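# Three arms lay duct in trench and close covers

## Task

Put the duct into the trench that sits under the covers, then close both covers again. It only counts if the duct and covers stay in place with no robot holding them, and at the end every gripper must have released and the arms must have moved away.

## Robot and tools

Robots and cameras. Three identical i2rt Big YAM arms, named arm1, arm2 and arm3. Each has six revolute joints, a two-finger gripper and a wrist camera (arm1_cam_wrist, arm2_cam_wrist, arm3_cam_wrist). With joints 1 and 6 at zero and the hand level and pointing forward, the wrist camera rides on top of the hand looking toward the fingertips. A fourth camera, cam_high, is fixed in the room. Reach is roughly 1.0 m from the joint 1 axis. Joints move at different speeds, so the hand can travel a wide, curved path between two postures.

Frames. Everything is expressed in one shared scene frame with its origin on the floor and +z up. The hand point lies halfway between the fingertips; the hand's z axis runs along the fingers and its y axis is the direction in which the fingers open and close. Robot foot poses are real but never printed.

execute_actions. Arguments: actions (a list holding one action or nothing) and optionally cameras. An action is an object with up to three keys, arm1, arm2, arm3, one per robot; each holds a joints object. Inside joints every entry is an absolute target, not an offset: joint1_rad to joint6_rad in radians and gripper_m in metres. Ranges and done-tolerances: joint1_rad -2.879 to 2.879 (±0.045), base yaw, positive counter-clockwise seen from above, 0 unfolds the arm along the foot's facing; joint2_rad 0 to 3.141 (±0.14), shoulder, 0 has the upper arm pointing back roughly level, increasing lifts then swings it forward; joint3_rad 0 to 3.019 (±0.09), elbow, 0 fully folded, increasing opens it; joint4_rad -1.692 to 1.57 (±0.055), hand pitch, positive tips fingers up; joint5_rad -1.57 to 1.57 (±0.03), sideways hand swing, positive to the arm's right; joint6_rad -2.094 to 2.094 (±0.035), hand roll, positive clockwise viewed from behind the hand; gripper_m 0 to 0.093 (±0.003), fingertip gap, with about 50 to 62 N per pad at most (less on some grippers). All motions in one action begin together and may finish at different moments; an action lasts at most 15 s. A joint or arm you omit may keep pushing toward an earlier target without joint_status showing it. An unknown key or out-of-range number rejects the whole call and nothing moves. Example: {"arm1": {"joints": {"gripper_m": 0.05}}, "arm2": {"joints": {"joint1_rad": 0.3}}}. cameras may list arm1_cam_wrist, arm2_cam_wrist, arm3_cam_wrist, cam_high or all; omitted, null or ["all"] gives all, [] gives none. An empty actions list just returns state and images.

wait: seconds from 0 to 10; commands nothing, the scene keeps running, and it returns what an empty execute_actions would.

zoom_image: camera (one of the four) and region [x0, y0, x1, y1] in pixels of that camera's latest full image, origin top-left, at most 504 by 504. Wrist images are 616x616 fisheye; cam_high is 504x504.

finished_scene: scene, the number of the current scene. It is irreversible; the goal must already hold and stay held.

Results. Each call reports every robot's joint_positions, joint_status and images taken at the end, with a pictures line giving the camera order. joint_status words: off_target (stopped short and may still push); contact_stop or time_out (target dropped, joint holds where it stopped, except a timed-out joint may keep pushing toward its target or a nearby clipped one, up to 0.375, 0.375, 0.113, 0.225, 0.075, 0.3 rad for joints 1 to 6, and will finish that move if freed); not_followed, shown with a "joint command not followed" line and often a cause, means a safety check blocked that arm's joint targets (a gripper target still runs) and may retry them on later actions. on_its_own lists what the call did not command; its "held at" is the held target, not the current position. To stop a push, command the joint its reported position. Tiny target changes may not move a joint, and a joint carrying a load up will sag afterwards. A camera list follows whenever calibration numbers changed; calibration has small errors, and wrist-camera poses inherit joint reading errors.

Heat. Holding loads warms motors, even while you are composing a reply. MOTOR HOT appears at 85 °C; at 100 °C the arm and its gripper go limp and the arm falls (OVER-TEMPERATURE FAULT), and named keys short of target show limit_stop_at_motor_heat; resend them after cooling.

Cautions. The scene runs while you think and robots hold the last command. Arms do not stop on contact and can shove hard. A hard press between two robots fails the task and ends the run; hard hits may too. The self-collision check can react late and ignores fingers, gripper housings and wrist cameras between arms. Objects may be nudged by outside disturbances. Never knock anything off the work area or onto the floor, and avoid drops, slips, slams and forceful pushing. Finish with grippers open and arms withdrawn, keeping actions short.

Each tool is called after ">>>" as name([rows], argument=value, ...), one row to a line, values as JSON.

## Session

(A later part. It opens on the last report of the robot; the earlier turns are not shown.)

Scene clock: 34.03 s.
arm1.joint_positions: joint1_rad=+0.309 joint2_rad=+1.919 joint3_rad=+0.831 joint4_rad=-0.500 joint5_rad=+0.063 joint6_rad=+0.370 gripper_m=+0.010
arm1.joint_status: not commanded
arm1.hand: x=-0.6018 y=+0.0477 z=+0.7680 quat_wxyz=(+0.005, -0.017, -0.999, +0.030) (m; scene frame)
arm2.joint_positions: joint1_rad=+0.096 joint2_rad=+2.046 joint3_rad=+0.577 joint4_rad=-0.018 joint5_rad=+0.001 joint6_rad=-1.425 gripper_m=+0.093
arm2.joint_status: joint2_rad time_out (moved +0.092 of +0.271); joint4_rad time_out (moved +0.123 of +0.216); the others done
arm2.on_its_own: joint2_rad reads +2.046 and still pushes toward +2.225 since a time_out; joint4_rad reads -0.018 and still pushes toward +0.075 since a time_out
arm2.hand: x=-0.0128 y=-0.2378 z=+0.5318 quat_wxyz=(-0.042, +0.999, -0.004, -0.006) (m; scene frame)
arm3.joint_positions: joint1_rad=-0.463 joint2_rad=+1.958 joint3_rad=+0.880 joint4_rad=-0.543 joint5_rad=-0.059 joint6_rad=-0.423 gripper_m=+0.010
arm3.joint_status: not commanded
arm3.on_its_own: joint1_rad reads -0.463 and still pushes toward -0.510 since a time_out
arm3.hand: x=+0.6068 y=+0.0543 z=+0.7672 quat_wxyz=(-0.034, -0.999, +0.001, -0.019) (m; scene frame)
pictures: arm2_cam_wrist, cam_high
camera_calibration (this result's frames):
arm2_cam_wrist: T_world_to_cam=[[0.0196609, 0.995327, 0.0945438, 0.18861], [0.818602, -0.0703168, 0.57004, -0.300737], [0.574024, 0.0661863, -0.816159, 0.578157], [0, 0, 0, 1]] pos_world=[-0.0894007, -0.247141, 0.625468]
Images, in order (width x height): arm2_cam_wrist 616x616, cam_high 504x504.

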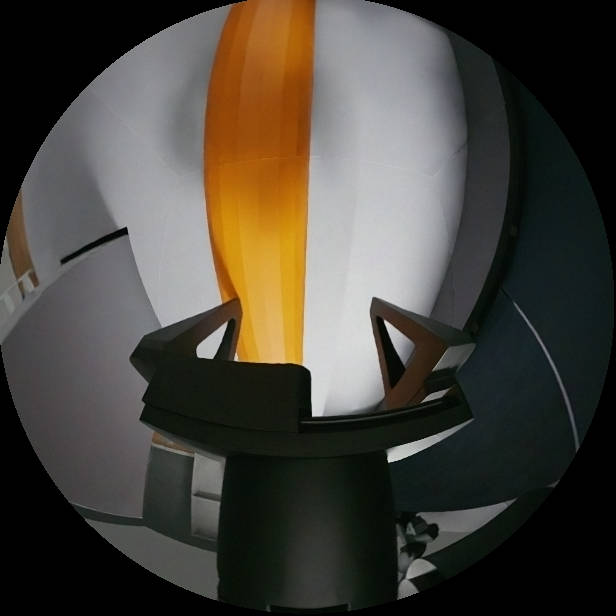

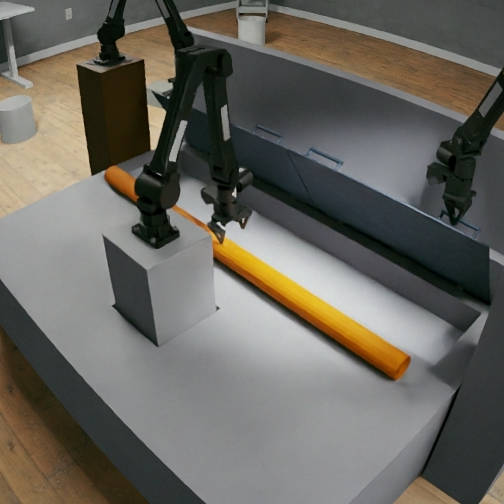

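>>> execute_actions([
  {"arm2":{"joints":{"joint2_rad":1.93,"joint3_rad":0.52,"joint4_rad":-0.15}}},
], cameras=["arm2_cam_wrist"])

>>> execute_actions([
  {"arm2":{"joints":{"joint2_rad":2.01,"joint3_rad":0.54,"joint4_rad":-0.085}}},
], cameras=["arm2_cam_wrist"])

Scene clock: 35.47 s.
arm1.joint_positions: joint1_rad=+0.309 joint2_rad=+1.919 joint3_rad=+0.831 joint4_rad=-0.500 joint5_rad=+0.063 joint6_rad=+0.370 gripper_m=+0.010
arm1.joint_status: not commanded
arm1.hand: x=-0.6018 y=+0.0477 z=+0.7680 quat_wxyz=(+0.005, -0.017, -0.999, +0.030) (m; scene frame)
arm2.joint_positions: joint1_rad=+0.098 joint2_rad=+1.923 joint3_rad=+0.513 joint4_rad=-0.142 joint5_rad=-0.004 joint6_rad=-1.425 gripper_m=+0.093
arm2.joint_status: all done
arm2.hand: x=-0.0097 y=-0.2704 z=+0.5605 quat_wxyz=(-0.010, +1.000, -0.003, -0.003) (m; scene frame)
arm3.joint_positions: joint1_rad=-0.463 joint2_rad=+1.958 joint3_rad=+0.880 joint4_rad=-0.543 joint5_rad=-0.059 joint6_rad=-0.423 gripper_m=+0.010
arm3.joint_status: not commanded
arm3.on_its_own: joint1_rad reads -0.463 and still pushes toward -0.510 since a time_out
arm3.hand: x=+0.6068 y=+0.0543 z=+0.7672 quat_wxyz=(-0.034, -0.999, +0.001, -0.019) (m; scene frame)
pictures: arm2_cam_wrist
camera_calibration (this result's frames):
arm2_cam_wrist: T_world_to_cam=[[0.0168647, 0.999399, 0.0302917, 0.255408], [0.816199, -0.0312598, 0.576925, -0.315221], [0.577525, 0.0149943, -0.816235, 0.58818], [0, 0, 0, 1]] pos_world=[-0.0867128, -0.273928, 0.654215]
Images, in order (width x height): arm2_cam_wrist 616x616.

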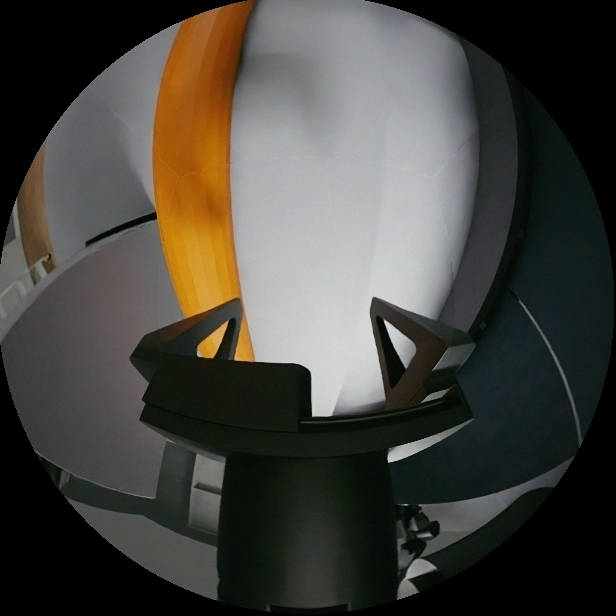

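Scene clock: 36.27 s.
arm1.joint_positions: joint1_rad=+0.309 joint2_rad=+1.919 joint3_rad=+0.831 joint4_rad=-0.500 joint5_rad=+0.063 joint6_rad=+0.370 gripper_m=+0.010
arm1.joint_status: not commanded
arm1.hand: x=-0.6018 y=+0.0477 z=+0.7680 quat_wxyz=(+0.005, -0.017, -0.999, +0.030) (m; scene frame)
arm2.joint_positions: joint1_rad=+0.098 joint2_rad=+2.015 joint3_rad=+0.527 joint4_rad=-0.096 joint5_rad=-0.004 joint6_rad=-1.425 gripper_m=+0.093
arm2.joint_status: all done
arm2.hand: x=-0.0085 y=-0.2786 z=+0.5376 quat_wxyz=(+0.007, +1.000, -0.003, -0.001) (m; scene frame)
arm3.joint_positions: joint1_rad=-0.463 joint2_rad=+1.958 joint3_rad=+0.880 joint4_rad=-0.543 joint5_rad=-0.059 joint6_rad=-0.423 gripper_m=+0.010
arm3.joint_status: not commanded
arm3.on_its_own: joint1_rad reads -0.463 and still pushes toward -0.510 since a time_out
arm3.hand: x=+0.6068 y=+0.0543 z=+0.7672 quat_wxyz=(-0.034, -0.999, +0.001, -0.019) (m; scene frame)
pictures: arm2_cam_wrist
camera_calibration (this result's frames):
arm2_cam_wrist: T_world_to_cam=[[0.0168, 0.999857, -0.00210654, 0.281735], [0.813542, -0.0124446, 0.581373, -0.300356], [0.581263, -0.0114808, -0.813634, 0.560186], [0, 0, 0, 1]] pos_world=[-0.0859965, -0.279001, 0.631]
Images, in order (width x height): arm2_cam_wrist 616x616.

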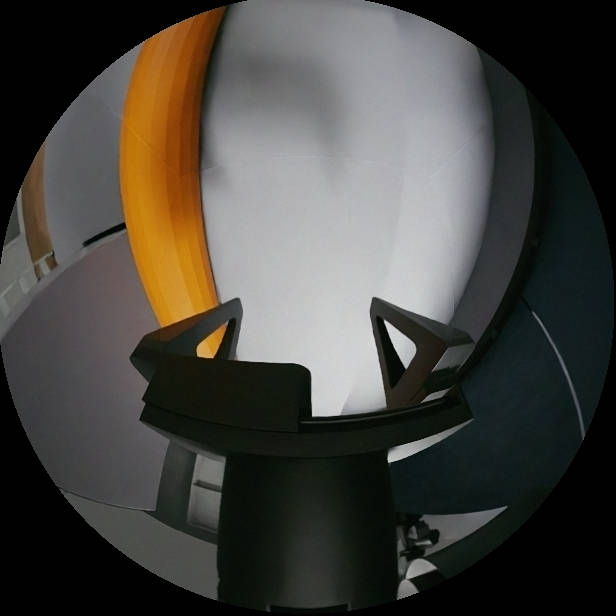

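>>> execute_actions(actions=[], cameras=["arm2_cam_wrist","cam_high"])

Scene clock: 36.43 s.
arm1.joint_positions: joint1_rad=+0.309 joint2_rad=+1.919 joint3_rad=+0.831 joint4_rad=-0.500 joint5_rad=+0.063 joint6_rad=+0.370 gripper_m=+0.010
arm1.joint_status: not commanded
arm1.hand: x=-0.6018 y=+0.0477 z=+0.7680 quat_wxyz=(+0.005, -0.017, -0.999, +0.030) (m; scene frame)
arm2.joint_positions: joint1_rad=+0.098 joint2_rad=+2.015 joint3_rad=+0.527 joint4_rad=-0.096 joint5_rad=-0.004 joint6_rad=-1.425 gripper_m=+0.093
arm2.joint_status: all done
arm2.hand: x=-0.0085 y=-0.2786 z=+0.5376 quat_wxyz=(+0.007, +1.000, -0.003, -0.001) (m; scene frame)
arm3.joint_positions: joint1_rad=-0.463 joint2_rad=+1.958 joint3_rad=+0.880 joint4_rad=-0.543 joint5_rad=-0.059 joint6_rad=-0.423 gripper_m=+0.010
arm3.joint_status: not commanded
arm3.on_its_own: joint1_rad reads -0.463 and still pushes toward -0.510 since a time_out
arm3.hand: x=+0.6068 y=+0.0543 z=+0.7672 quat_wxyz=(-0.034, -0.999, +0.001, -0.019) (m; scene frame)
pictures: arm2_cam_wrist, cam_high
camera_calibration (this result's frames):
arm2_cam_wrist: T_world_to_cam=[[0.0168, 0.999857, -0.00210654, 0.281735], [0.813542, -0.0124446, 0.581373, -0.300356], [0.581263, -0.0114808, -0.813634, 0.560186], [0, 0, 0, 1]] pos_world=[-0.0859965, -0.279001, 0.631]
Images, in order (width x height): arm2_cam_wrist 616x616, cam_high 504x504.

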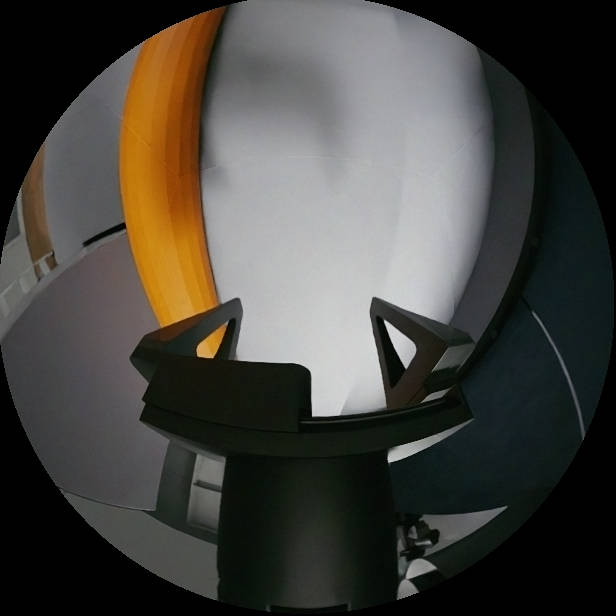

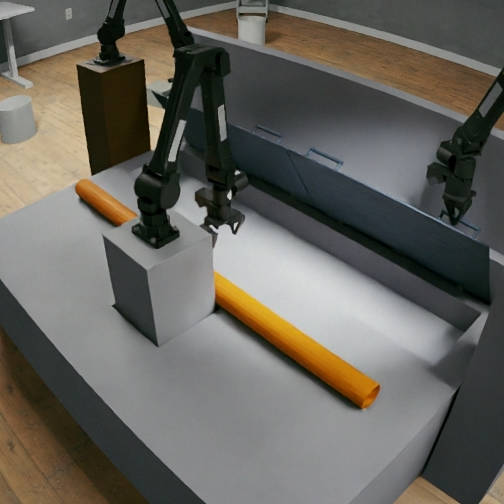

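>>> execute_actions([
  {"arm2":{"joints":{"joint2_rad":1.75,"joint3_rad":0.57,"joint4_rad":-0.37}}},
], cameras=[])

>>> execute_actions([
  {"arm2":{"joints":{"joint1_rad":0.875,"joint6_rad":-0.653}}},
], cameras=[])

>>> execute_actions([
  {"arm2":{"joints":{"joint2_rad":1.77,"joint3_rad":0.385,"joint4_rad":-0.165}}},
], cameras=["arm2_cam_wrist","cam_high"])

Scene clock: 38.80 s.
arm1.joint_positions: joint1_rad=+0.309 joint2_rad=+1.919 joint3_rad=+0.831 joint4_rad=-0.500 joint5_rad=+0.063 joint6_rad=+0.370 gripper_m=+0.010
arm1.joint_status: not commanded
arm1.hand: x=-0.6018 y=+0.0477 z=+0.7680 quat_wxyz=(+0.005, -0.017, -0.999, +0.030) (m; scene frame)
arm2.joint_positions: joint1_rad=+0.098 joint2_rad=+1.743 joint3_rad=+0.551 joint4_rad=-0.362 joint5_rad=-0.004 joint6_rad=-1.425 gripper_m=+0.093
arm2.joint_status: all done
arm2.hand: x=-0.0120 y=-0.2541 z=+0.6120 quat_wxyz=(-0.008, +1.000, -0.003, -0.003) (m; scene frame)
arm3.joint_positions: joint1_rad=-0.463 joint2_rad=+1.958 joint3_rad=+0.880 joint4_rad=-0.543 joint5_rad=-0.059 joint6_rad=-0.423 gripper_m=+0.010
arm3.joint_status: not commanded
arm3.on_its_own: joint1_rad reads -0.463 and still pushes toward -0.510 since a time_out
arm3.hand: x=+0.6068 y=+0.0543 z=+0.7672 quat_wxyz=(-0.034, -0.999, +0.001, -0.019) (m; scene frame)
pictures: none
No camera images: the call's "cameras" was empty. Leave "cameras" out to get every camera's image.

Scene clock: 40.53 s.
arm1.joint_positions: joint1_rad=+0.309 joint2_rad=+1.919 joint3_rad=+0.831 joint4_rad=-0.500 joint5_rad=+0.063 joint6_rad=+0.370 gripper_m=+0.010
arm1.joint_status: not commanded
arm1.hand: x=-0.6018 y=+0.0477 z=+0.7680 quat_wxyz=(+0.005, -0.017, -0.999, +0.030) (m; scene frame)
arm2.joint_positions: joint1_rad=+0.867 joint2_rad=+1.743 joint3_rad=+0.551 joint4_rad=-0.362 joint5_rad=-0.001 joint6_rad=-0.662 gripper_m=+0.093
arm2.joint_status: all done
arm2.hand: x=-0.2057 y=-0.3662 z=+0.6120 quat_wxyz=(-0.005, +1.000, +0.000, -0.007) (m; scene frame)
arm3.joint_positions: joint1_rad=-0.463 joint2_rad=+1.958 joint3_rad=+0.880 joint4_rad=-0.543 joint5_rad=-0.059 joint6_rad=-0.423 gripper_m=+0.010
arm3.joint_status: not commanded
arm3.on_its_own: joint1_rad reads -0.463 and still pushes toward -0.510 since a time_out
arm3.hand: x=+0.6068 y=+0.0543 z=+0.7672 quat_wxyz=(-0.034, -0.999, +0.001, -0.019) (m; scene frame)
pictures: none
No camera images: the call's "cameras" was empty. Leave "cameras" out to get every camera's image.

Scene clock: 41.50 s.
arm1.joint_positions: joint1_rad=+0.309 joint2_rad=+1.919 joint3_rad=+0.831 joint4_rad=-0.500 joint5_rad=+0.063 joint6_rad=+0.370 gripper_m=+0.010
arm1.joint_status: not commanded
arm1.hand: x=-0.6018 y=+0.0477 z=+0.7680 quat_wxyz=(+0.005, -0.017, -0.999, +0.030) (m; scene frame)
arm2.joint_positions: joint1_rad=+0.867 joint2_rad=+1.770 joint3_rad=+0.382 joint4_rad=-0.176 joint5_rad=-0.001 joint6_rad=-0.661 gripper_m=+0.093
arm2.joint_status: all done
arm2.hand: x=-0.1548 y=-0.4059 z=+0.5877 quat_wxyz=(-0.002, +1.000, +0.000, -0.003) (m; scene frame)
arm3.joint_positions: joint1_rad=-0.463 joint2_rad=+1.958 joint3_rad=+0.880 joint4_rad=-0.543 joint5_rad=-0.059 joint6_rad=-0.423 gripper_m=+0.010
arm3.joint_status: not commanded
arm3.on_its_own: joint1_rad reads -0.463 and still pushes toward -0.510 since a time_out
arm3.hand: x=+0.6068 y=+0.0543 z=+0.7672 quat_wxyz=(-0.034, -0.999, +0.001, -0.019) (m; scene frame)
pictures: arm2_cam_wrist, cam_high
camera_calibration (this result's frames):
arm2_cam_wrist: T_world_to_cam=[[0.0122653, 0.999823, 0.0142766, 0.401264], [0.816162, -0.0182589, 0.577534, -0.211769], [0.577692, 0.00456838, -0.816242, 0.692013], [0, 0, 0, 1]] pos_world=[-0.231854, -0.408221, 0.681425]
Images, in order (width x height): arm2_cam_wrist 616x616, cam_high 504x504.

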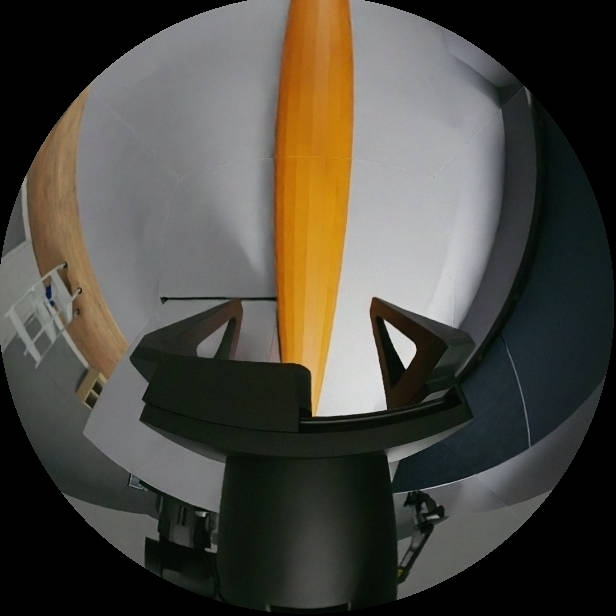

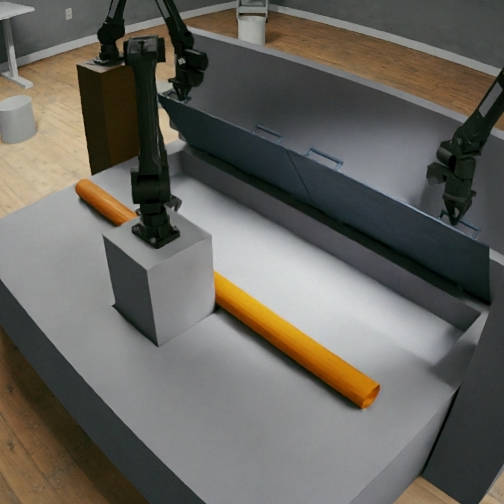

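>>> execute_actions([
  {"arm2":{"joints":{"joint2_rad":1.92,"joint3_rad":0.422,"joint4_rad":-0.042}}},
], cameras=[])

>>> execute_actions([
  {"arm2":{"joints":{"joint2_rad":1.99,"joint3_rad":0.436,"joint4_rad":0.013}}},
], cameras=[])

>>> execute_actions([
  {"arm2":{"joints":{"joint2_rad":2.06,"joint3_rad":0.45,"joint4_rad":0.069}}},
], cameras=["arm2_cam_wrist"])

Scene clock: 43.10 s.
arm1.joint_positions: joint1_rad=+0.309 joint2_rad=+1.919 joint3_rad=+0.831 joint4_rad=-0.500 joint5_rad=+0.063 joint6_rad=+0.370 gripper_m=+0.010
arm1.joint_status: not commanded
arm1.hand: x=-0.6018 y=+0.0477 z=+0.7680 quat_wxyz=(+0.005, -0.017, -0.999, +0.030) (m; scene frame)
arm2.joint_positions: joint1_rad=+0.867 joint2_rad=+1.926 joint3_rad=+0.413 joint4_rad=-0.053 joint5_rad=-0.001 joint6_rad=-0.661 gripper_m=+0.093
arm2.joint_status: all done
arm2.hand: x=-0.1597 y=-0.4020 z=+0.5555 quat_wxyz=(-0.001, +1.000, +0.000, -0.002) (m; scene frame)
arm3.joint_positions: joint1_rad=-0.463 joint2_rad=+1.958 joint3_rad=+0.880 joint4_rad=-0.543 joint5_rad=-0.059 joint6_rad=-0.423 gripper_m=+0.010
arm3.joint_status: not commanded
arm3.on_its_own: joint1_rad reads -0.463 and still pushes toward -0.510 since a time_out
arm3.hand: x=+0.6068 y=+0.0543 z=+0.7672 quat_wxyz=(-0.034, -0.999, +0.001, -0.019) (m; scene frame)
pictures: none
No camera images: the call's "cameras" was empty. Leave "cameras" out to get every camera's image.

Scene clock: 43.80 s.
arm1.joint_positions: joint1_rad=+0.309 joint2_rad=+1.919 joint3_rad=+0.831 joint4_rad=-0.500 joint5_rad=+0.063 joint6_rad=+0.370 gripper_m=+0.010
arm1.joint_status: not commanded
arm1.hand: x=-0.6018 y=+0.0477 z=+0.7680 quat_wxyz=(+0.005, -0.017, -0.999, +0.030) (m; scene frame)
arm2.joint_positions: joint1_rad=+0.867 joint2_rad=+1.991 joint3_rad=+0.428 joint4_rad=+0.002 joint5_rad=-0.001 joint6_rad=-0.661 gripper_m=+0.093
arm2.joint_status: all done
arm2.hand: x=-0.1623 y=-0.4000 z=+0.5415 quat_wxyz=(-0.003, +1.000, +0.000, -0.005) (m; scene frame)
arm3.joint_positions: joint1_rad=-0.463 joint2_rad=+1.958 joint3_rad=+0.880 joint4_rad=-0.543 joint5_rad=-0.059 joint6_rad=-0.423 gripper_m=+0.010
arm3.joint_status: not commanded
arm3.on_its_own: joint1_rad reads -0.463 and still pushes toward -0.510 since a time_out
arm3.hand: x=+0.6068 y=+0.0543 z=+0.7672 quat_wxyz=(-0.034, -0.999, +0.001, -0.019) (m; scene frame)
pictures: none
No camera images: the call's "cameras" was empty. Leave "cameras" out to get every camera's image.

Scene clock: 44.50 s.
arm1.joint_positions: joint1_rad=+0.309 joint2_rad=+1.919 joint3_rad=+0.831 joint4_rad=-0.500 joint5_rad=+0.063 joint6_rad=+0.370 gripper_m=+0.010
arm1.joint_status: not commanded
arm1.hand: x=-0.6018 y=+0.0477 z=+0.7680 quat_wxyz=(+0.005, -0.017, -0.999, +0.030) (m; scene frame)
arm2.joint_positions: joint1_rad=+0.867 joint2_rad=+2.061 joint3_rad=+0.445 joint4_rad=+0.058 joint5_rad=-0.001 joint6_rad=-0.661 gripper_m=+0.093
arm2.joint_status: all done
arm2.hand: x=-0.1640 y=-0.3987 z=+0.5259 quat_wxyz=(-0.003, +1.000, +0.000, -0.005) (m; scene frame)
arm3.joint_positions: joint1_rad=-0.463 joint2_rad=+1.958 joint3_rad=+0.880 joint4_rad=-0.543 joint5_rad=-0.059 joint6_rad=-0.423 gripper_m=+0.010
arm3.joint_status: not commanded
arm3.on_its_own: joint1_rad reads -0.463 and still pushes toward -0.510 since a time_out
arm3.hand: x=+0.6068 y=+0.0543 z=+0.7672 quat_wxyz=(-0.034, -0.999, +0.001, -0.019) (m; scene frame)
pictures: arm2_cam_wrist
camera_calibration (this result's frames):
arm2_cam_wrist: T_world_to_cam=[[0.0123375, 0.999767, 0.0177352, 0.393286], [0.818762, -0.0202822, 0.573775, -0.16686], [0.574001, 0.00744196, -0.818821, 0.648737], [0, 0, 0, 1]] pos_world=[-0.240609, -0.401406, 0.619965]
Images, in order (width x height): arm2_cam_wrist 616x616.

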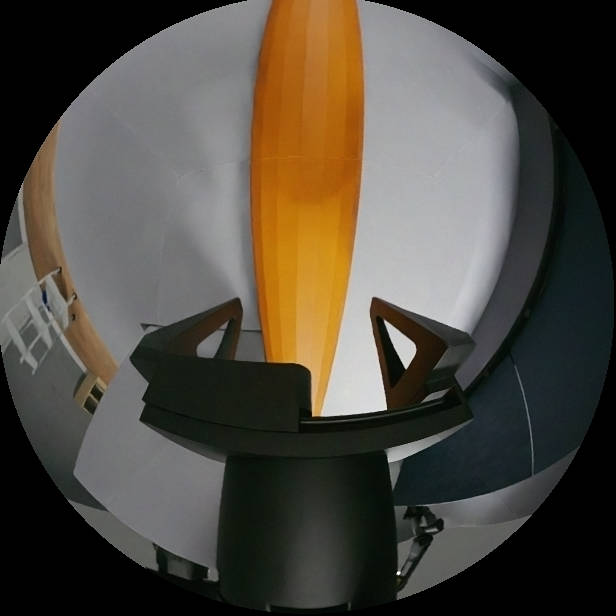

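>>> execute_actions([
  {"arm2":{"joints":{"joint1_rad":0.905,"joint2_rad":2.135,"joint3_rad":0.462,"joint4_rad":0.12}}},
], cameras=[])

>>> execute_actions([
  {"arm2":{"joints":{"joint2_rad":2.215,"joint3_rad":0.486,"joint4_rad":0.175}}},
], cameras=["arm2_cam_wrist"])

Scene clock: 45.57 s.
arm1.joint_positions: joint1_rad=+0.309 joint2_rad=+1.919 joint3_rad=+0.831 joint4_rad=-0.500 joint5_rad=+0.063 joint6_rad=+0.370 gripper_m=+0.010
arm1.joint_status: not commanded
arm1.hand: x=-0.6018 y=+0.0477 z=+0.7680 quat_wxyz=(+0.005, -0.017, -0.999, +0.030) (m; scene frame)
arm2.joint_positions: joint1_rad=+0.893 joint2_rad=+2.138 joint3_rad=+0.458 joint4_rad=+0.109 joint5_rad=-0.001 joint6_rad=-0.661 gripper_m=+0.093
arm2.joint_status: all done
arm2.hand: x=-0.1640 y=-0.4066 z=+0.5086 quat_wxyz=(+0.000, +1.000, +0.013, -0.001) (m; scene frame)
arm3.joint_positions: joint1_rad=-0.463 joint2_rad=+1.958 joint3_rad=+0.880 joint4_rad=-0.543 joint5_rad=-0.059 joint6_rad=-0.423 gripper_m=+0.010
arm3.joint_status: not commanded
arm3.on_its_own: joint1_rad reads -0.463 and still pushes toward -0.510 since a time_out
arm3.hand: x=+0.6068 y=+0.0543 z=+0.7672 quat_wxyz=(-0.034, -0.999, +0.001, -0.019) (m; scene frame)
pictures: none
No camera images: the call's "cameras" was empty. Leave "cameras" out to get every camera's image.

Scene clock: 46.37 s.
arm1.joint_positions: joint1_rad=+0.309 joint2_rad=+1.919 joint3_rad=+0.831 joint4_rad=-0.500 joint5_rad=+0.063 joint6_rad=+0.370 gripper_m=+0.010
arm1.joint_status: not commanded
arm1.hand: x=-0.6018 y=+0.0477 z=+0.7680 quat_wxyz=(+0.005, -0.017, -0.999, +0.030) (m; scene frame)
arm2.joint_positions: joint1_rad=+0.893 joint2_rad=+2.218 joint3_rad=+0.485 joint4_rad=+0.165 joint5_rad=-0.001 joint6_rad=-0.661 gripper_m=+0.093
arm2.joint_status: all done
arm2.hand: x=-0.1656 y=-0.4055 z=+0.4897 quat_wxyz=(+0.000, +1.000, +0.013, -0.001) (m; scene frame)
arm3.joint_positions: joint1_rad=-0.463 joint2_rad=+1.958 joint3_rad=+0.880 joint4_rad=-0.543 joint5_rad=-0.059 joint6_rad=-0.423 gripper_m=+0.010
arm3.joint_status: not commanded
arm3.on_its_own: joint1_rad reads -0.463 and still pushes toward -0.510 since a time_out
arm3.hand: x=+0.6068 y=+0.0543 z=+0.7672 quat_wxyz=(-0.034, -0.999, +0.001, -0.019) (m; scene frame)
pictures: arm2_cam_wrist
camera_calibration (this result's frames):
arm2_cam_wrist: T_world_to_cam=[[-0.0137156, 0.999837, 0.01174, 0.399326], [0.814406, 0.00435834, 0.580279, -0.138804], [0.580133, 0.01752, -0.814333, 0.622972], [0, 0, 0, 1]] pos_world=[-0.242887, -0.409571, 0.583164]
Images, in order (width x height): arm2_cam_wrist 616x616.

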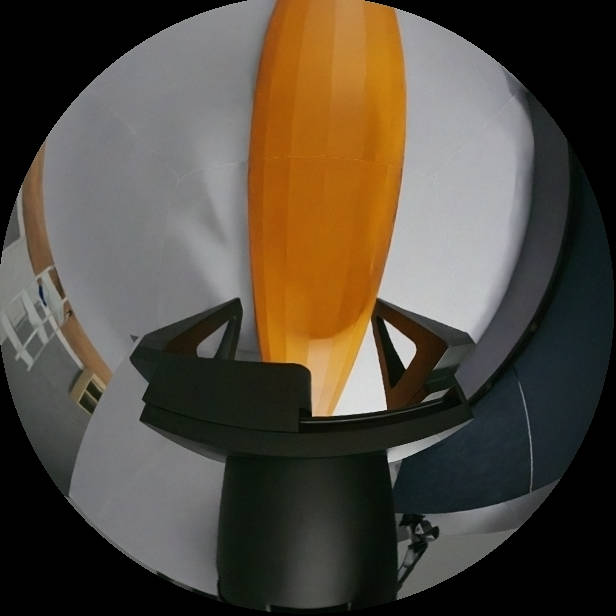

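>>> execute_actions([
  {"arm2":{"joints":{"joint2_rad":2.285,"joint3_rad":0.515,"joint4_rad":0.222,"joint6_rad":-0.63}}},
], cameras=[])

>>> execute_actions([
  {"arm2":{"joints":{"gripper_m":0.04}}},
], cameras=["arm2_cam_wrist"])

Scene clock: 47.50 s.
arm1.joint_positions: joint1_rad=+0.309 joint2_rad=+1.919 joint3_rad=+0.831 joint4_rad=-0.500 joint5_rad=+0.063 joint6_rad=+0.370 gripper_m=+0.010
arm1.joint_status: not commanded
arm1.hand: x=-0.6018 y=+0.0477 z=+0.7680 quat_wxyz=(+0.005, -0.017, -0.999, +0.030) (m; scene frame)
arm2.joint_positions: joint1_rad=+0.893 joint2_rad=+2.286 joint3_rad=+0.513 joint4_rad=+0.212 joint5_rad=-0.001 joint6_rad=-0.639 gripper_m=+0.093
arm2.joint_status: all done
arm2.hand: x=-0.1686 y=-0.4032 z=+0.4725 quat_wxyz=(-0.002, +1.000, +0.002, -0.004) (m; scene frame)
arm3.joint_positions: joint1_rad=-0.463 joint2_rad=+1.958 joint3_rad=+0.880 joint4_rad=-0.543 joint5_rad=-0.059 joint6_rad=-0.423 gripper_m=+0.010
arm3.joint_status: not commanded
arm3.on_its_own: joint1_rad reads -0.463 and still pushes toward -0.510 since a time_out
arm3.hand: x=+0.6068 y=+0.0543 z=+0.7672 quat_wxyz=(-0.034, -0.999, +0.001, -0.019) (m; scene frame)
pictures: none
No camera images: the call's "cameras" was empty. Leave "cameras" out to get every camera's image.

Scene clock: 48.10 s.
arm1.joint_positions: joint1_rad=+0.309 joint2_rad=+1.919 joint3_rad=+0.831 joint4_rad=-0.500 joint5_rad=+0.063 joint6_rad=+0.370 gripper_m=+0.010
arm1.joint_status: not commanded
arm1.hand: x=-0.6018 y=+0.0477 z=+0.7680 quat_wxyz=(+0.005, -0.017, -0.999, +0.030) (m; scene frame)
arm2.joint_positions: joint1_rad=+0.893 joint2_rad=+2.286 joint3_rad=+0.514 joint4_rad=+0.215 joint5_rad=+0.005 joint6_rad=-0.633 gripper_m=+0.074
arm2.joint_status: gripper_m off_target (ended at +0.074, target +0.040)
arm2.hand: x=-0.1691 y=-0.4014 z=+0.4724 quat_wxyz=(-0.006, +1.000, -0.001, -0.004) (m; scene frame)
arm3.joint_positions: joint1_rad=-0.463 joint2_rad=+1.958 joint3_rad=+0.880 joint4_rad=-0.543 joint5_rad=-0.059 joint6_rad=-0.423 gripper_m=+0.010
arm3.joint_status: not commanded
arm3.on_its_own: joint1_rad reads -0.463 and still pushes toward -0.510 since a time_out
arm3.hand: x=+0.6068 y=+0.0543 z=+0.7672 quat_wxyz=(-0.034, -0.999, +0.001, -0.019) (m; scene frame)
pictures: arm2_cam_wrist
camera_calibration (this result's frames):
arm2_cam_wrist: T_world_to_cam=[[0.0138892, 0.999623, 0.0236804, 0.394378], [0.817015, -0.0249987, 0.576074, -0.135315], [0.576449, 0.011346, -0.817054, 0.609055], [0, 0, 0, 1]] pos_world=[-0.246013, -0.404522, 0.566243]
Images, in order (width x height): arm2_cam_wrist 616x616.

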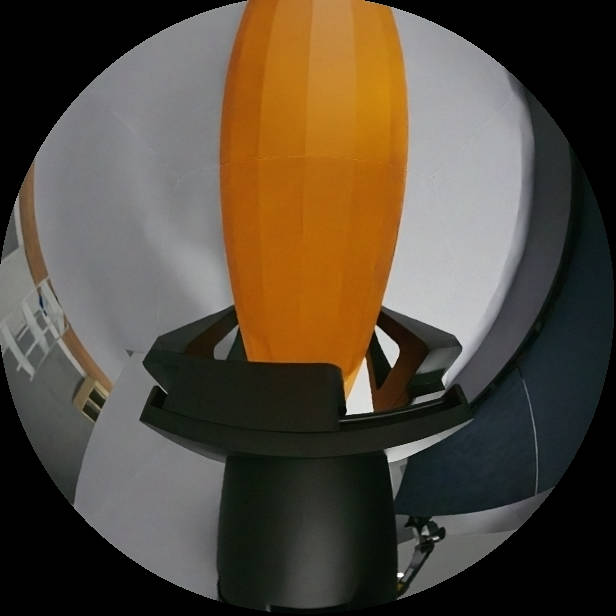

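>>> execute_actions([
  {"arm2":{"joints":{"gripper_m":0.088}}},
], cameras=[])

>>> execute_actions([
  {"arm2":{"joints":{"joint1_rad":0.65,"joint6_rad":-0.88}}},
], cameras=["cam_high"])

>>> execute_actions([
  {"arm2":{"joints":{"joint1_rad":0.4,"joint6_rad":-1.13}}},
], cameras=[])

>>> execute_actions([
  {"arm2":{"joints":{"joint1_rad":0.12,"joint6_rad":-1.41}}},
])

Scene clock: 49.20 s.
arm1.joint_positions: joint1_rad=+0.309 joint2_rad=+1.919 joint3_rad=+0.831 joint4_rad=-0.500 joint5_rad=+0.063 joint6_rad=+0.370 gripper_m=+0.010
arm1.joint_status: not commanded
arm1.hand: x=-0.6018 y=+0.0477 z=+0.7680 quat_wxyz=(+0.005, -0.017, -0.999, +0.030) (m; scene frame)
arm2.joint_positions: joint1_rad=+0.893 joint2_rad=+2.286 joint3_rad=+0.514 joint4_rad=+0.215 joint5_rad=+0.004 joint6_rad=-0.633 gripper_m=+0.088
arm2.joint_status: all done
arm2.hand: x=-0.1692 y=-0.4016 z=+0.4724 quat_wxyz=(-0.006, +1.000, -0.001, -0.004) (m; scene frame)
arm3.joint_positions: joint1_rad=-0.463 joint2_rad=+1.958 joint3_rad=+0.880 joint4_rad=-0.543 joint5_rad=-0.059 joint6_rad=-0.423 gripper_m=+0.010
arm3.joint_status: not commanded
arm3.on_its_own: joint1_rad reads -0.463 and still pushes toward -0.510 since a time_out
arm3.hand: x=+0.6068 y=+0.0543 z=+0.7672 quat_wxyz=(-0.034, -0.999, +0.001, -0.019) (m; scene frame)
pictures: none
No camera images: the call's "cameras" was empty. Leave "cameras" out to get every camera's image.

Scene clock: 50.33 s.
arm1.joint_positions: joint1_rad=+0.309 joint2_rad=+1.919 joint3_rad=+0.831 joint4_rad=-0.500 joint5_rad=+0.063 joint6_rad=+0.370 gripper_m=+0.010
arm1.joint_status: not commanded
arm1.hand: x=-0.6018 y=+0.0477 z=+0.7680 quat_wxyz=(+0.005, -0.017, -0.999, +0.030) (m; scene frame)
arm2.joint_positions: joint1_rad=+0.646 joint2_rad=+2.286 joint3_rad=+0.519 joint4_rad=+0.221 joint5_rad=+0.006 joint6_rad=-0.863 gripper_m=+0.088
arm2.joint_status: all done
arm2.hand: x=-0.1295 y=-0.3537 z=+0.4721 quat_wxyz=(-0.011, +1.000, -0.010, -0.005) (m; scene frame)
arm3.joint_positions: joint1_rad=-0.463 joint2_rad=+1.958 joint3_rad=+0.880 joint4_rad=-0.543 joint5_rad=-0.059 joint6_rad=-0.423 gripper_m=+0.010
arm3.joint_status: not commanded
arm3.on_its_own: joint1_rad reads -0.463 and still pushes toward -0.510 since a time_out
arm3.hand: x=+0.6068 y=+0.0543 z=+0.7672 quat_wxyz=(-0.034, -0.999, +0.001, -0.019) (m; scene frame)
pictures: cam_high
Images, in order (width x height): cam_high 504x504.

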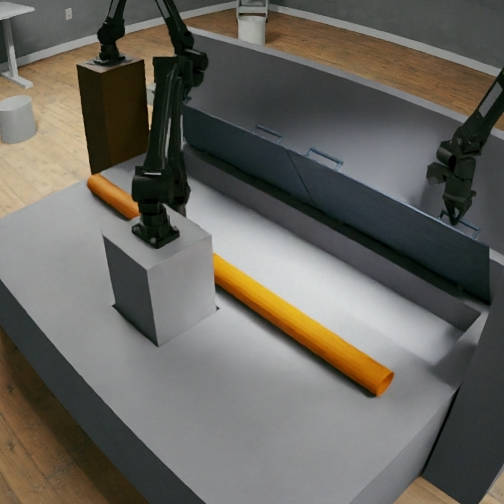

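Scene clock: 51.53 s.
arm1.joint_positions: joint1_rad=+0.309 joint2_rad=+1.919 joint3_rad=+0.831 joint4_rad=-0.500 joint5_rad=+0.063 joint6_rad=+0.370 gripper_m=+0.010
arm1.joint_status: not commanded
arm1.hand: x=-0.6018 y=+0.0477 z=+0.7680 quat_wxyz=(+0.005, -0.017, -0.999, +0.030) (m; scene frame)
arm2.joint_positions: joint1_rad=+0.402 joint2_rad=+2.287 joint3_rad=+0.518 joint4_rad=+0.221 joint5_rad=+0.003 joint6_rad=-1.115 gripper_m=+0.088
arm2.joint_status: all done
arm2.hand: x=-0.0772 y=-0.3222 z=+0.4720 quat_wxyz=(-0.011, +1.000, -0.006, -0.003) (m; scene frame)
arm3.joint_positions: joint1_rad=-0.463 joint2_rad=+1.958 joint3_rad=+0.880 joint4_rad=-0.543 joint5_rad=-0.059 joint6_rad=-0.423 gripper_m=+0.010
arm3.joint_status: not commanded
arm3.on_its_own: joint1_rad reads -0.463 and still pushes toward -0.510 since a time_out
arm3.hand: x=+0.6068 y=+0.0543 z=+0.7672 quat_wxyz=(-0.034, -0.999, +0.001, -0.019) (m; scene frame)
pictures: none
No camera images: the call's "cameras" was empty. Leave "cameras" out to get every camera's image.

Scene clock: 52.77 s.
arm1.joint_positions: joint1_rad=+0.309 joint2_rad=+1.919 joint3_rad=+0.831 joint4_rad=-0.500 joint5_rad=+0.063 joint6_rad=+0.370 gripper_m=+0.010
arm1.joint_status: not commanded
arm1.hand: x=-0.6018 y=+0.0477 z=+0.7680 quat_wxyz=(+0.005, -0.017, -0.999, +0.030) (m; scene frame)
arm2.joint_positions: joint1_rad=+0.123 joint2_rad=+2.288 joint3_rad=+0.515 joint4_rad=+0.220 joint5_rad=-0.001 joint6_rad=-1.398 gripper_m=+0.088
arm2.joint_status: all done
arm2.hand: x=-0.0110 y=-0.3036 z=+0.4721 quat_wxyz=(-0.009, +1.000, -0.003, -0.002) (m; scene frame)
arm3.joint_positions: joint1_rad=-0.463 joint2_rad=+1.958 joint3_rad=+0.880 joint4_rad=-0.543 joint5_rad=-0.059 joint6_rad=-0.423 gripper_m=+0.010
arm3.joint_status: not commanded
arm3.on_its_own: joint1_rad reads -0.463 and still pushes toward -0.510 since a time_out
arm3.hand: x=+0.6068 y=+0.0543 z=+0.7672 quat_wxyz=(-0.034, -0.999, +0.001, -0.019) (m; scene frame)
pictures: arm1_cam_wrist, arm2_cam_wrist, arm3_cam_wrist, cam_high
camera_calibration (this result's frames):
arm1_cam_wrist: T_world_to_cam=[[-0.0294093, -0.997612, 0.062499, -0.0173124], [-0.810442, 0.0603967, 0.582698, -0.930603], [-0.585081, -0.0335151, -0.810282, 0.395136], [0, 0, 0, 1]] pos_world=[-0.523522, 0.0521773, 0.863513]
arm2_cam_wrist: T_world_to_cam=[[0.018367, 0.999397, 0.0294642, 0.291659], [0.814815, -0.0320399, 0.578835, -0.265357], [0.57943, 0.0133764, -0.814912, 0.516187], [0, 0, 0, 1]] pos_world=[-0.0882343, -0.306889, 0.565651]
arm3_cam_wrist: T_world_to_cam=[[0.00398937, 0.997824, -0.0658086, -0.00793304], [0.799748, 0.0363235, 0.599236, -0.934267], [0.600323, -0.0550209, -0.797863, 0.375497], [0, 0, 0, 1]] pos_world=[0.52179, 0.0625118, 0.85892]
Images, in order (width x height): arm1_cam_wrist 616x616, arm2_cam_wrist 616x616, arm3_cam_wrist 616x616, cam_high 504x504.

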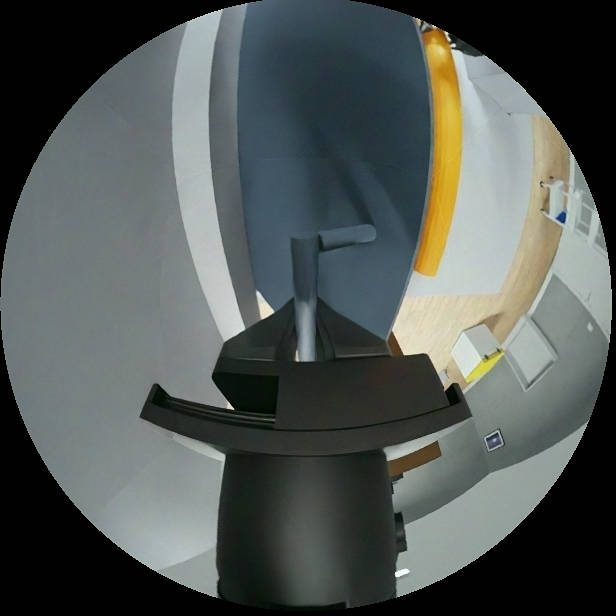

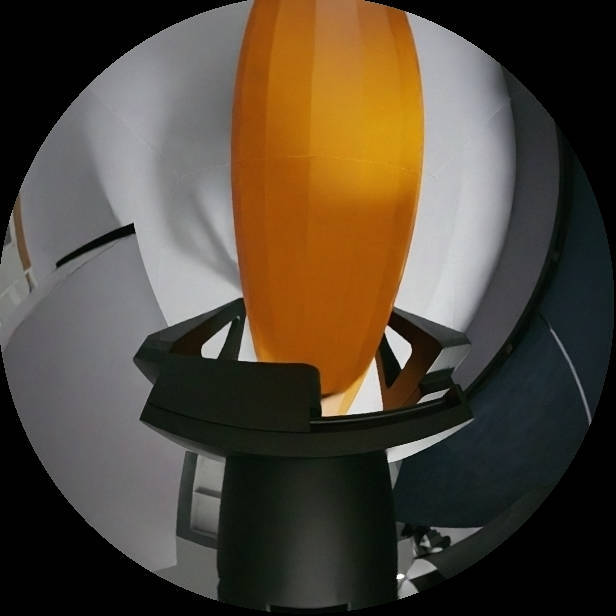

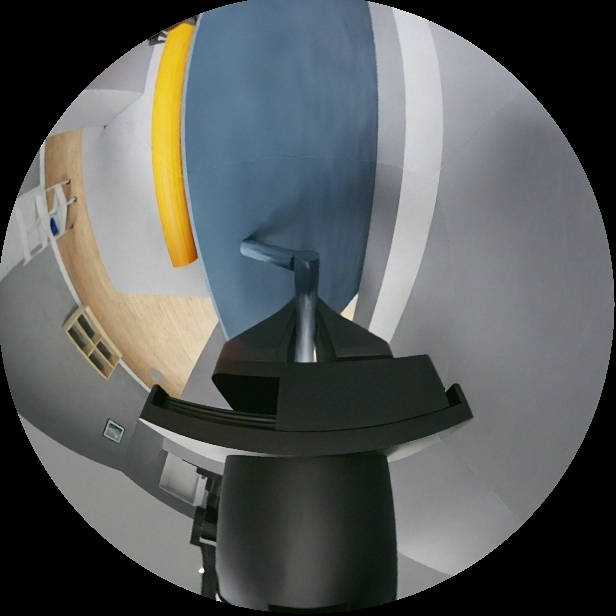

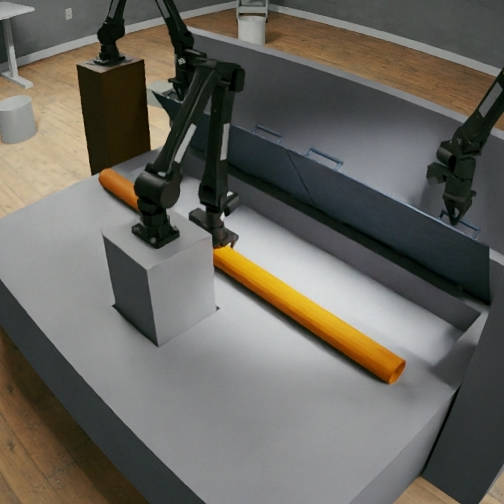

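>>> execute_actions([
  {"arm2":{"joints":{"gripper_m":0.03}}},
], cameras=[])

>>> execute_actions([
  {"arm2":{"joints":{"joint2_rad":2.12,"joint3_rad":0.52,"joint4_rad":0.05}}},
], cameras=["cam_high"])

Scene clock: 53.83 s.
arm1.joint_positions: joint1_rad=+0.309 joint2_rad=+1.919 joint3_rad=+0.831 joint4_rad=-0.500 joint5_rad=+0.063 joint6_rad=+0.370 gripper_m=+0.010
arm1.joint_status: not commanded
arm1.hand: x=-0.6018 y=+0.0477 z=+0.7680 quat_wxyz=(+0.005, -0.017, -0.999, +0.030) (m; scene frame)
arm2.joint_positions: joint1_rad=+0.123 joint2_rad=+2.286 joint3_rad=+0.519 joint4_rad=+0.226 joint5_rad=+0.000 joint6_rad=-1.396 gripper_m=+0.074
arm2.joint_status: gripper_m off_target (ended at +0.074, target +0.030)
arm2.hand: x=-0.0115 y=-0.2993 z=+0.4721 quat_wxyz=(-0.014, +1.000, -0.004, -0.002) (m; scene frame)
arm3.joint_positions: joint1_rad=-0.463 joint2_rad=+1.958 joint3_rad=+0.880 joint4_rad=-0.543 joint5_rad=-0.059 joint6_rad=-0.423 gripper_m=+0.010
arm3.joint_status: not commanded
arm3.on_its_own: joint1_rad reads -0.463 and still pushes toward -0.510 since a time_out
arm3.hand: x=+0.6068 y=+0.0543 z=+0.7672 quat_wxyz=(-0.034, -0.999, +0.001, -0.019) (m; scene frame)
pictures: none
No camera images: the call's "cameras" was empty. Leave "cameras" out to get every camera's image.

Scene clock: 54.87 s.
arm1.joint_positions: joint1_rad=+0.309 joint2_rad=+1.919 joint3_rad=+0.831 joint4_rad=-0.500 joint5_rad=+0.063 joint6_rad=+0.370 gripper_m=+0.010
arm1.joint_status: not commanded
arm1.hand: x=-0.6018 y=+0.0477 z=+0.7680 quat_wxyz=(+0.005, -0.017, -0.999, +0.030) (m; scene frame)
arm2.joint_positions: joint1_rad=+0.123 joint2_rad=+2.166 joint3_rad=+0.525 joint4_rad=+0.057 joint5_rad=+0.000 joint6_rad=-1.404 gripper_m=+0.074
arm2.joint_status: all done
arm2.hand: x=-0.0125 y=-0.2934 z=+0.4999 quat_wxyz=(+0.007, +1.000, -0.001, +0.001) (m; scene frame)
arm3.joint_positions: joint1_rad=-0.463 joint2_rad=+1.958 joint3_rad=+0.880 joint4_rad=-0.543 joint5_rad=-0.059 joint6_rad=-0.423 gripper_m=+0.010
arm3.joint_status: not commanded
arm3.on_its_own: joint1_rad reads -0.463 and still pushes toward -0.510 since a time_out
arm3.hand: x=+0.6068 y=+0.0543 z=+0.7672 quat_wxyz=(-0.034, -0.999, +0.001, -0.019) (m; scene frame)
pictures: cam_high
Images, in order (width x height): cam_high 504x504.

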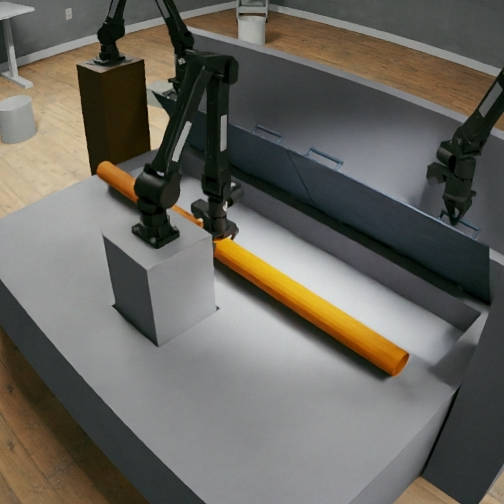

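>>> execute_actions([
  {"arm2":{"joints":{"joint1_rad":0.05,"joint2_rad":2.1,"joint3_rad":0.72,"joint4_rad":-0.05,"joint6_rad":-1.48}}},
], cameras=[])

>>> execute_actions([
  {"arm2":{"joints":{"joint1_rad":-0.01,"joint2_rad":2.13,"joint3_rad":0.93,"joint4_rad":-0.15,"joint6_rad":-1.545}}},
])

Scene clock: 66.80 s.
arm1.joint_positions: joint1_rad=+0.309 joint2_rad=+1.919 joint3_rad=+0.831 joint4_rad=-0.500 joint5_rad=+0.063 joint6_rad=+0.370 gripper_m=+0.010
arm1.joint_status: not commanded
arm1.hand: x=-0.6018 y=+0.0477 z=+0.7680 quat_wxyz=(+0.005, -0.017, -0.999, +0.030) (m; scene frame)
arm2.joint_positions: joint1_rad=+0.057 joint2_rad=+2.162 joint3_rad=+0.712 joint4_rad=-0.053 joint5_rad=+0.000 joint6_rad=-1.473 gripper_m=+0.074
arm2.joint_status: all done
arm2.hand: x=-0.0043 y=-0.1996 z=+0.5034 quat_wxyz=(-0.034, +0.999, +0.001, -0.003) (m; scene frame)
arm3.joint_positions: joint1_rad=-0.463 joint2_rad=+1.958 joint3_rad=+0.880 joint4_rad=-0.543 joint5_rad=-0.059 joint6_rad=-0.423 gripper_m=+0.010
arm3.joint_status: not commanded
arm3.on_its_own: joint1_rad reads -0.463 and still pushes toward -0.510 since a time_out
arm3.hand: x=+0.6068 y=+0.0543 z=+0.7672 quat_wxyz=(-0.034, -0.999, +0.001, -0.019) (m; scene frame)
pictures: none
No camera images: the call's "cameras" was empty. Leave "cameras" out to get every camera's image.

Scene clock: 67.90 s.
arm1.joint_positions: joint1_rad=+0.309 joint2_rad=+1.919 joint3_rad=+0.831 joint4_rad=-0.500 joint5_rad=+0.063 joint6_rad=+0.370 gripper_m=+0.010
arm1.joint_status: not commanded
arm1.hand: x=-0.6018 y=+0.0477 z=+0.7680 quat_wxyz=(+0.005, -0.017, -0.999, +0.030) (m; scene frame)
arm2.joint_positions: joint1_rad=-0.005 joint2_rad=+2.209 joint3_rad=+0.915 joint4_rad=-0.154 joint5_rad=+0.000 joint6_rad=-1.538 gripper_m=+0.074
arm2.joint_status: all done
arm2.hand: x=+0.0142 y=-0.1138 z=+0.5034 quat_wxyz=(-0.061, +0.998, +0.002, -0.002) (m; scene frame)
arm3.joint_positions: joint1_rad=-0.463 joint2_rad=+1.958 joint3_rad=+0.880 joint4_rad=-0.543 joint5_rad=-0.059 joint6_rad=-0.423 gripper_m=+0.010
arm3.joint_status: not commanded
arm3.on_its_own: joint1_rad reads -0.463 and still pushes toward -0.510 since a time_out
arm3.hand: x=+0.6068 y=+0.0543 z=+0.7672 quat_wxyz=(-0.034, -0.999, +0.001, -0.019) (m; scene frame)
pictures: arm1_cam_wrist, arm2_cam_wrist, arm3_cam_wrist, cam_high
camera_calibration (this result's frames):
arm1_cam_wrist: T_world_to_cam=[[-0.0294093, -0.997612, 0.062499, -0.0173124], [-0.810442, 0.0603967, 0.582698, -0.930603], [-0.585081, -0.0335151, -0.810282, 0.395136], [0, 0, 0, 1]] pos_world=[-0.523522, 0.0521773, 0.863513]
arm2_cam_wrist: T_world_to_cam=[[0.0067984, 0.991061, 0.133234, 0.0475557], [0.815209, -0.0826561, 0.573239, -0.300832], [0.579127, 0.104717, -0.808484, 0.53172], [0, 0, 0, 1]] pos_world=[-0.0630161, -0.127676, 0.595999]
arm3_cam_wrist: T_world_to_cam=[[0.00398937, 0.997824, -0.0658086, -0.00793304], [0.799748, 0.0363235, 0.599236, -0.934267], [0.600323, -0.0550209, -0.797863, 0.375497], [0, 0, 0, 1]] pos_world=[0.52179, 0.0625118, 0.85892]
Images, in order (width x height): arm1_cam_wrist 616x616, arm2_cam_wrist 616x616, arm3_cam_wrist 616x616, cam_high 504x504.

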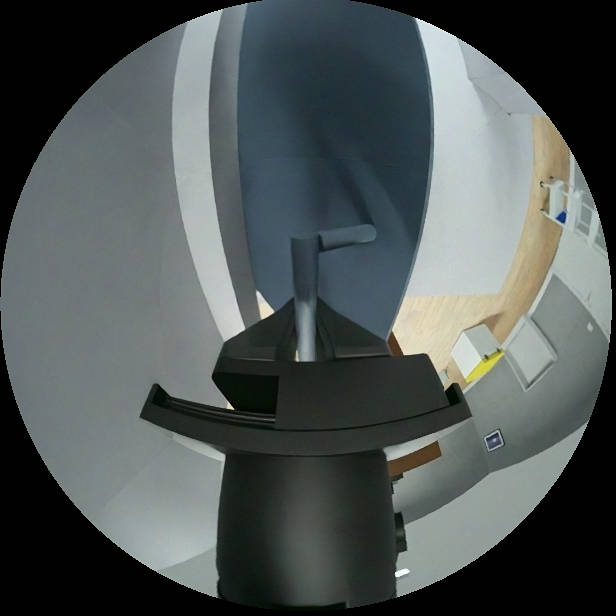

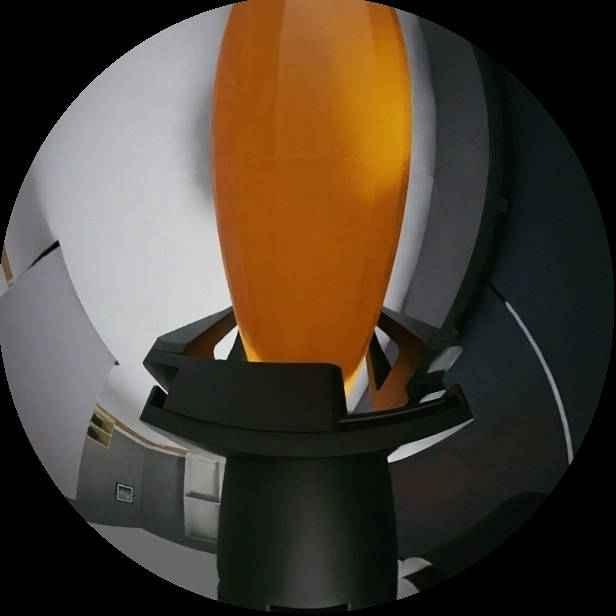

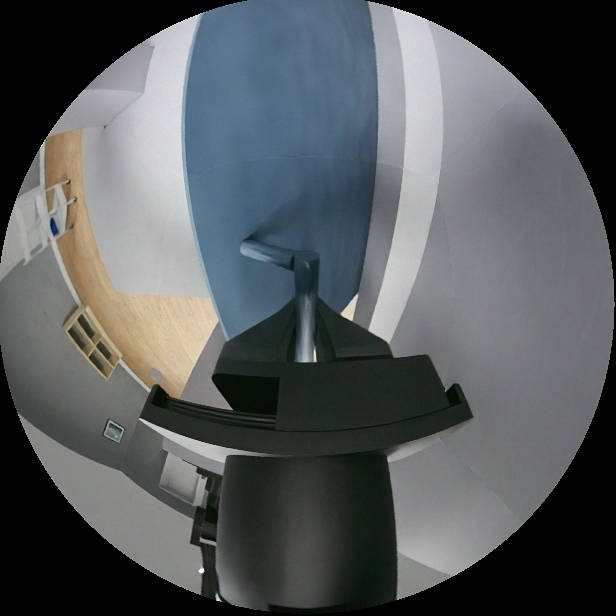

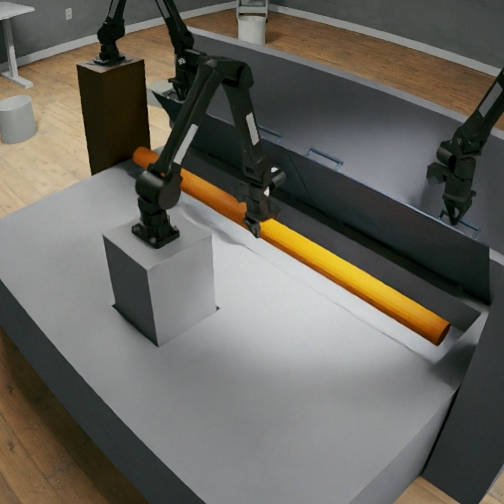

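>>> execute_actions([
  {"arm2":{"joints":{"joint1_rad":0.025,"joint2_rad":2.27,"joint3_rad":1.07,"joint4_rad":-0.11,"joint6_rad":-1.51}}},
], cameras=["cam_high"])

>>> zoom_image(camera="cam_high", region=[384, 270, 504, 390])

>>> zoom_image(camera="cam_high", region=[110, 110, 230, 230])

Scene clock: 69.77 s.
arm1.joint_positions: joint1_rad=+0.309 joint2_rad=+1.919 joint3_rad=+0.831 joint4_rad=-0.500 joint5_rad=+0.063 joint6_rad=+0.370 gripper_m=+0.010
arm1.joint_status: not commanded
arm1.hand: x=-0.6018 y=+0.0477 z=+0.7680 quat_wxyz=(+0.005, -0.017, -0.999, +0.030) (m; scene frame)
arm2.joint_positions: joint1_rad=+0.013 joint2_rad=+2.365 joint3_rad=+1.030 joint4_rad=-0.126 joint5_rad=+0.000 joint6_rad=-1.516 gripper_m=+0.074
arm2.joint_status: all done
arm2.hand: x=+0.0053 y=-0.0951 z=+0.4523 quat_wxyz=(-0.055, +0.998, +0.000, -0.003) (m; scene frame)
arm3.joint_positions: joint1_rad=-0.463 joint2_rad=+1.958 joint3_rad=+0.880 joint4_rad=-0.543 joint5_rad=-0.059 joint6_rad=-0.423 gripper_m=+0.010
arm3.joint_status: not commanded
arm3.on_its_own: joint1_rad reads -0.463 and still pushes toward -0.510 since a time_out
arm3.hand: x=+0.6068 y=+0.0543 z=+0.7672 quat_wxyz=(-0.034, -0.999, +0.001, -0.019) (m; scene frame)
pictures: cam_high
Images, in order (width x height): cam_high 504x504.

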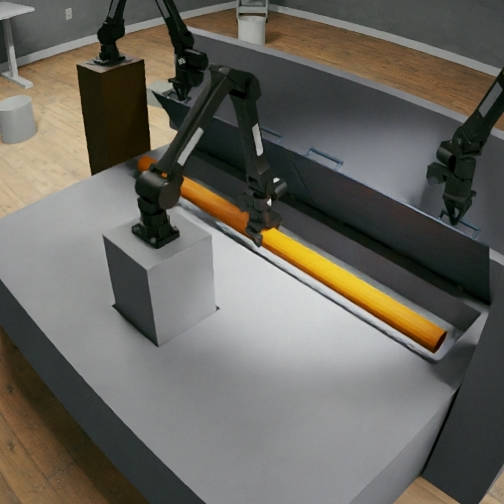

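Region (384, 270, 504, 390) of cam_high's 504x504 image, scaled by 4.200, with more detail than that image has.

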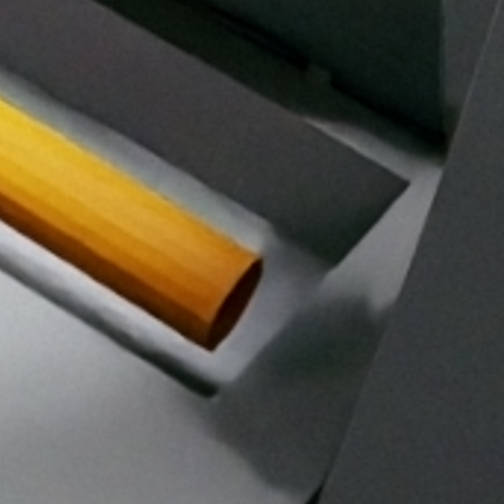

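Region (110, 110, 230, 230) of cam_high's 504x504 image, scaled by 4.200, with more detail than that image has.

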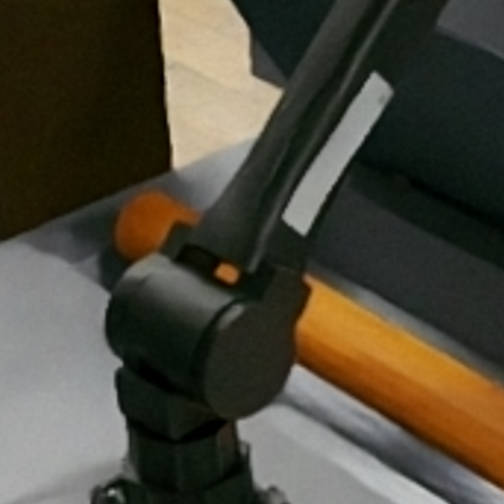

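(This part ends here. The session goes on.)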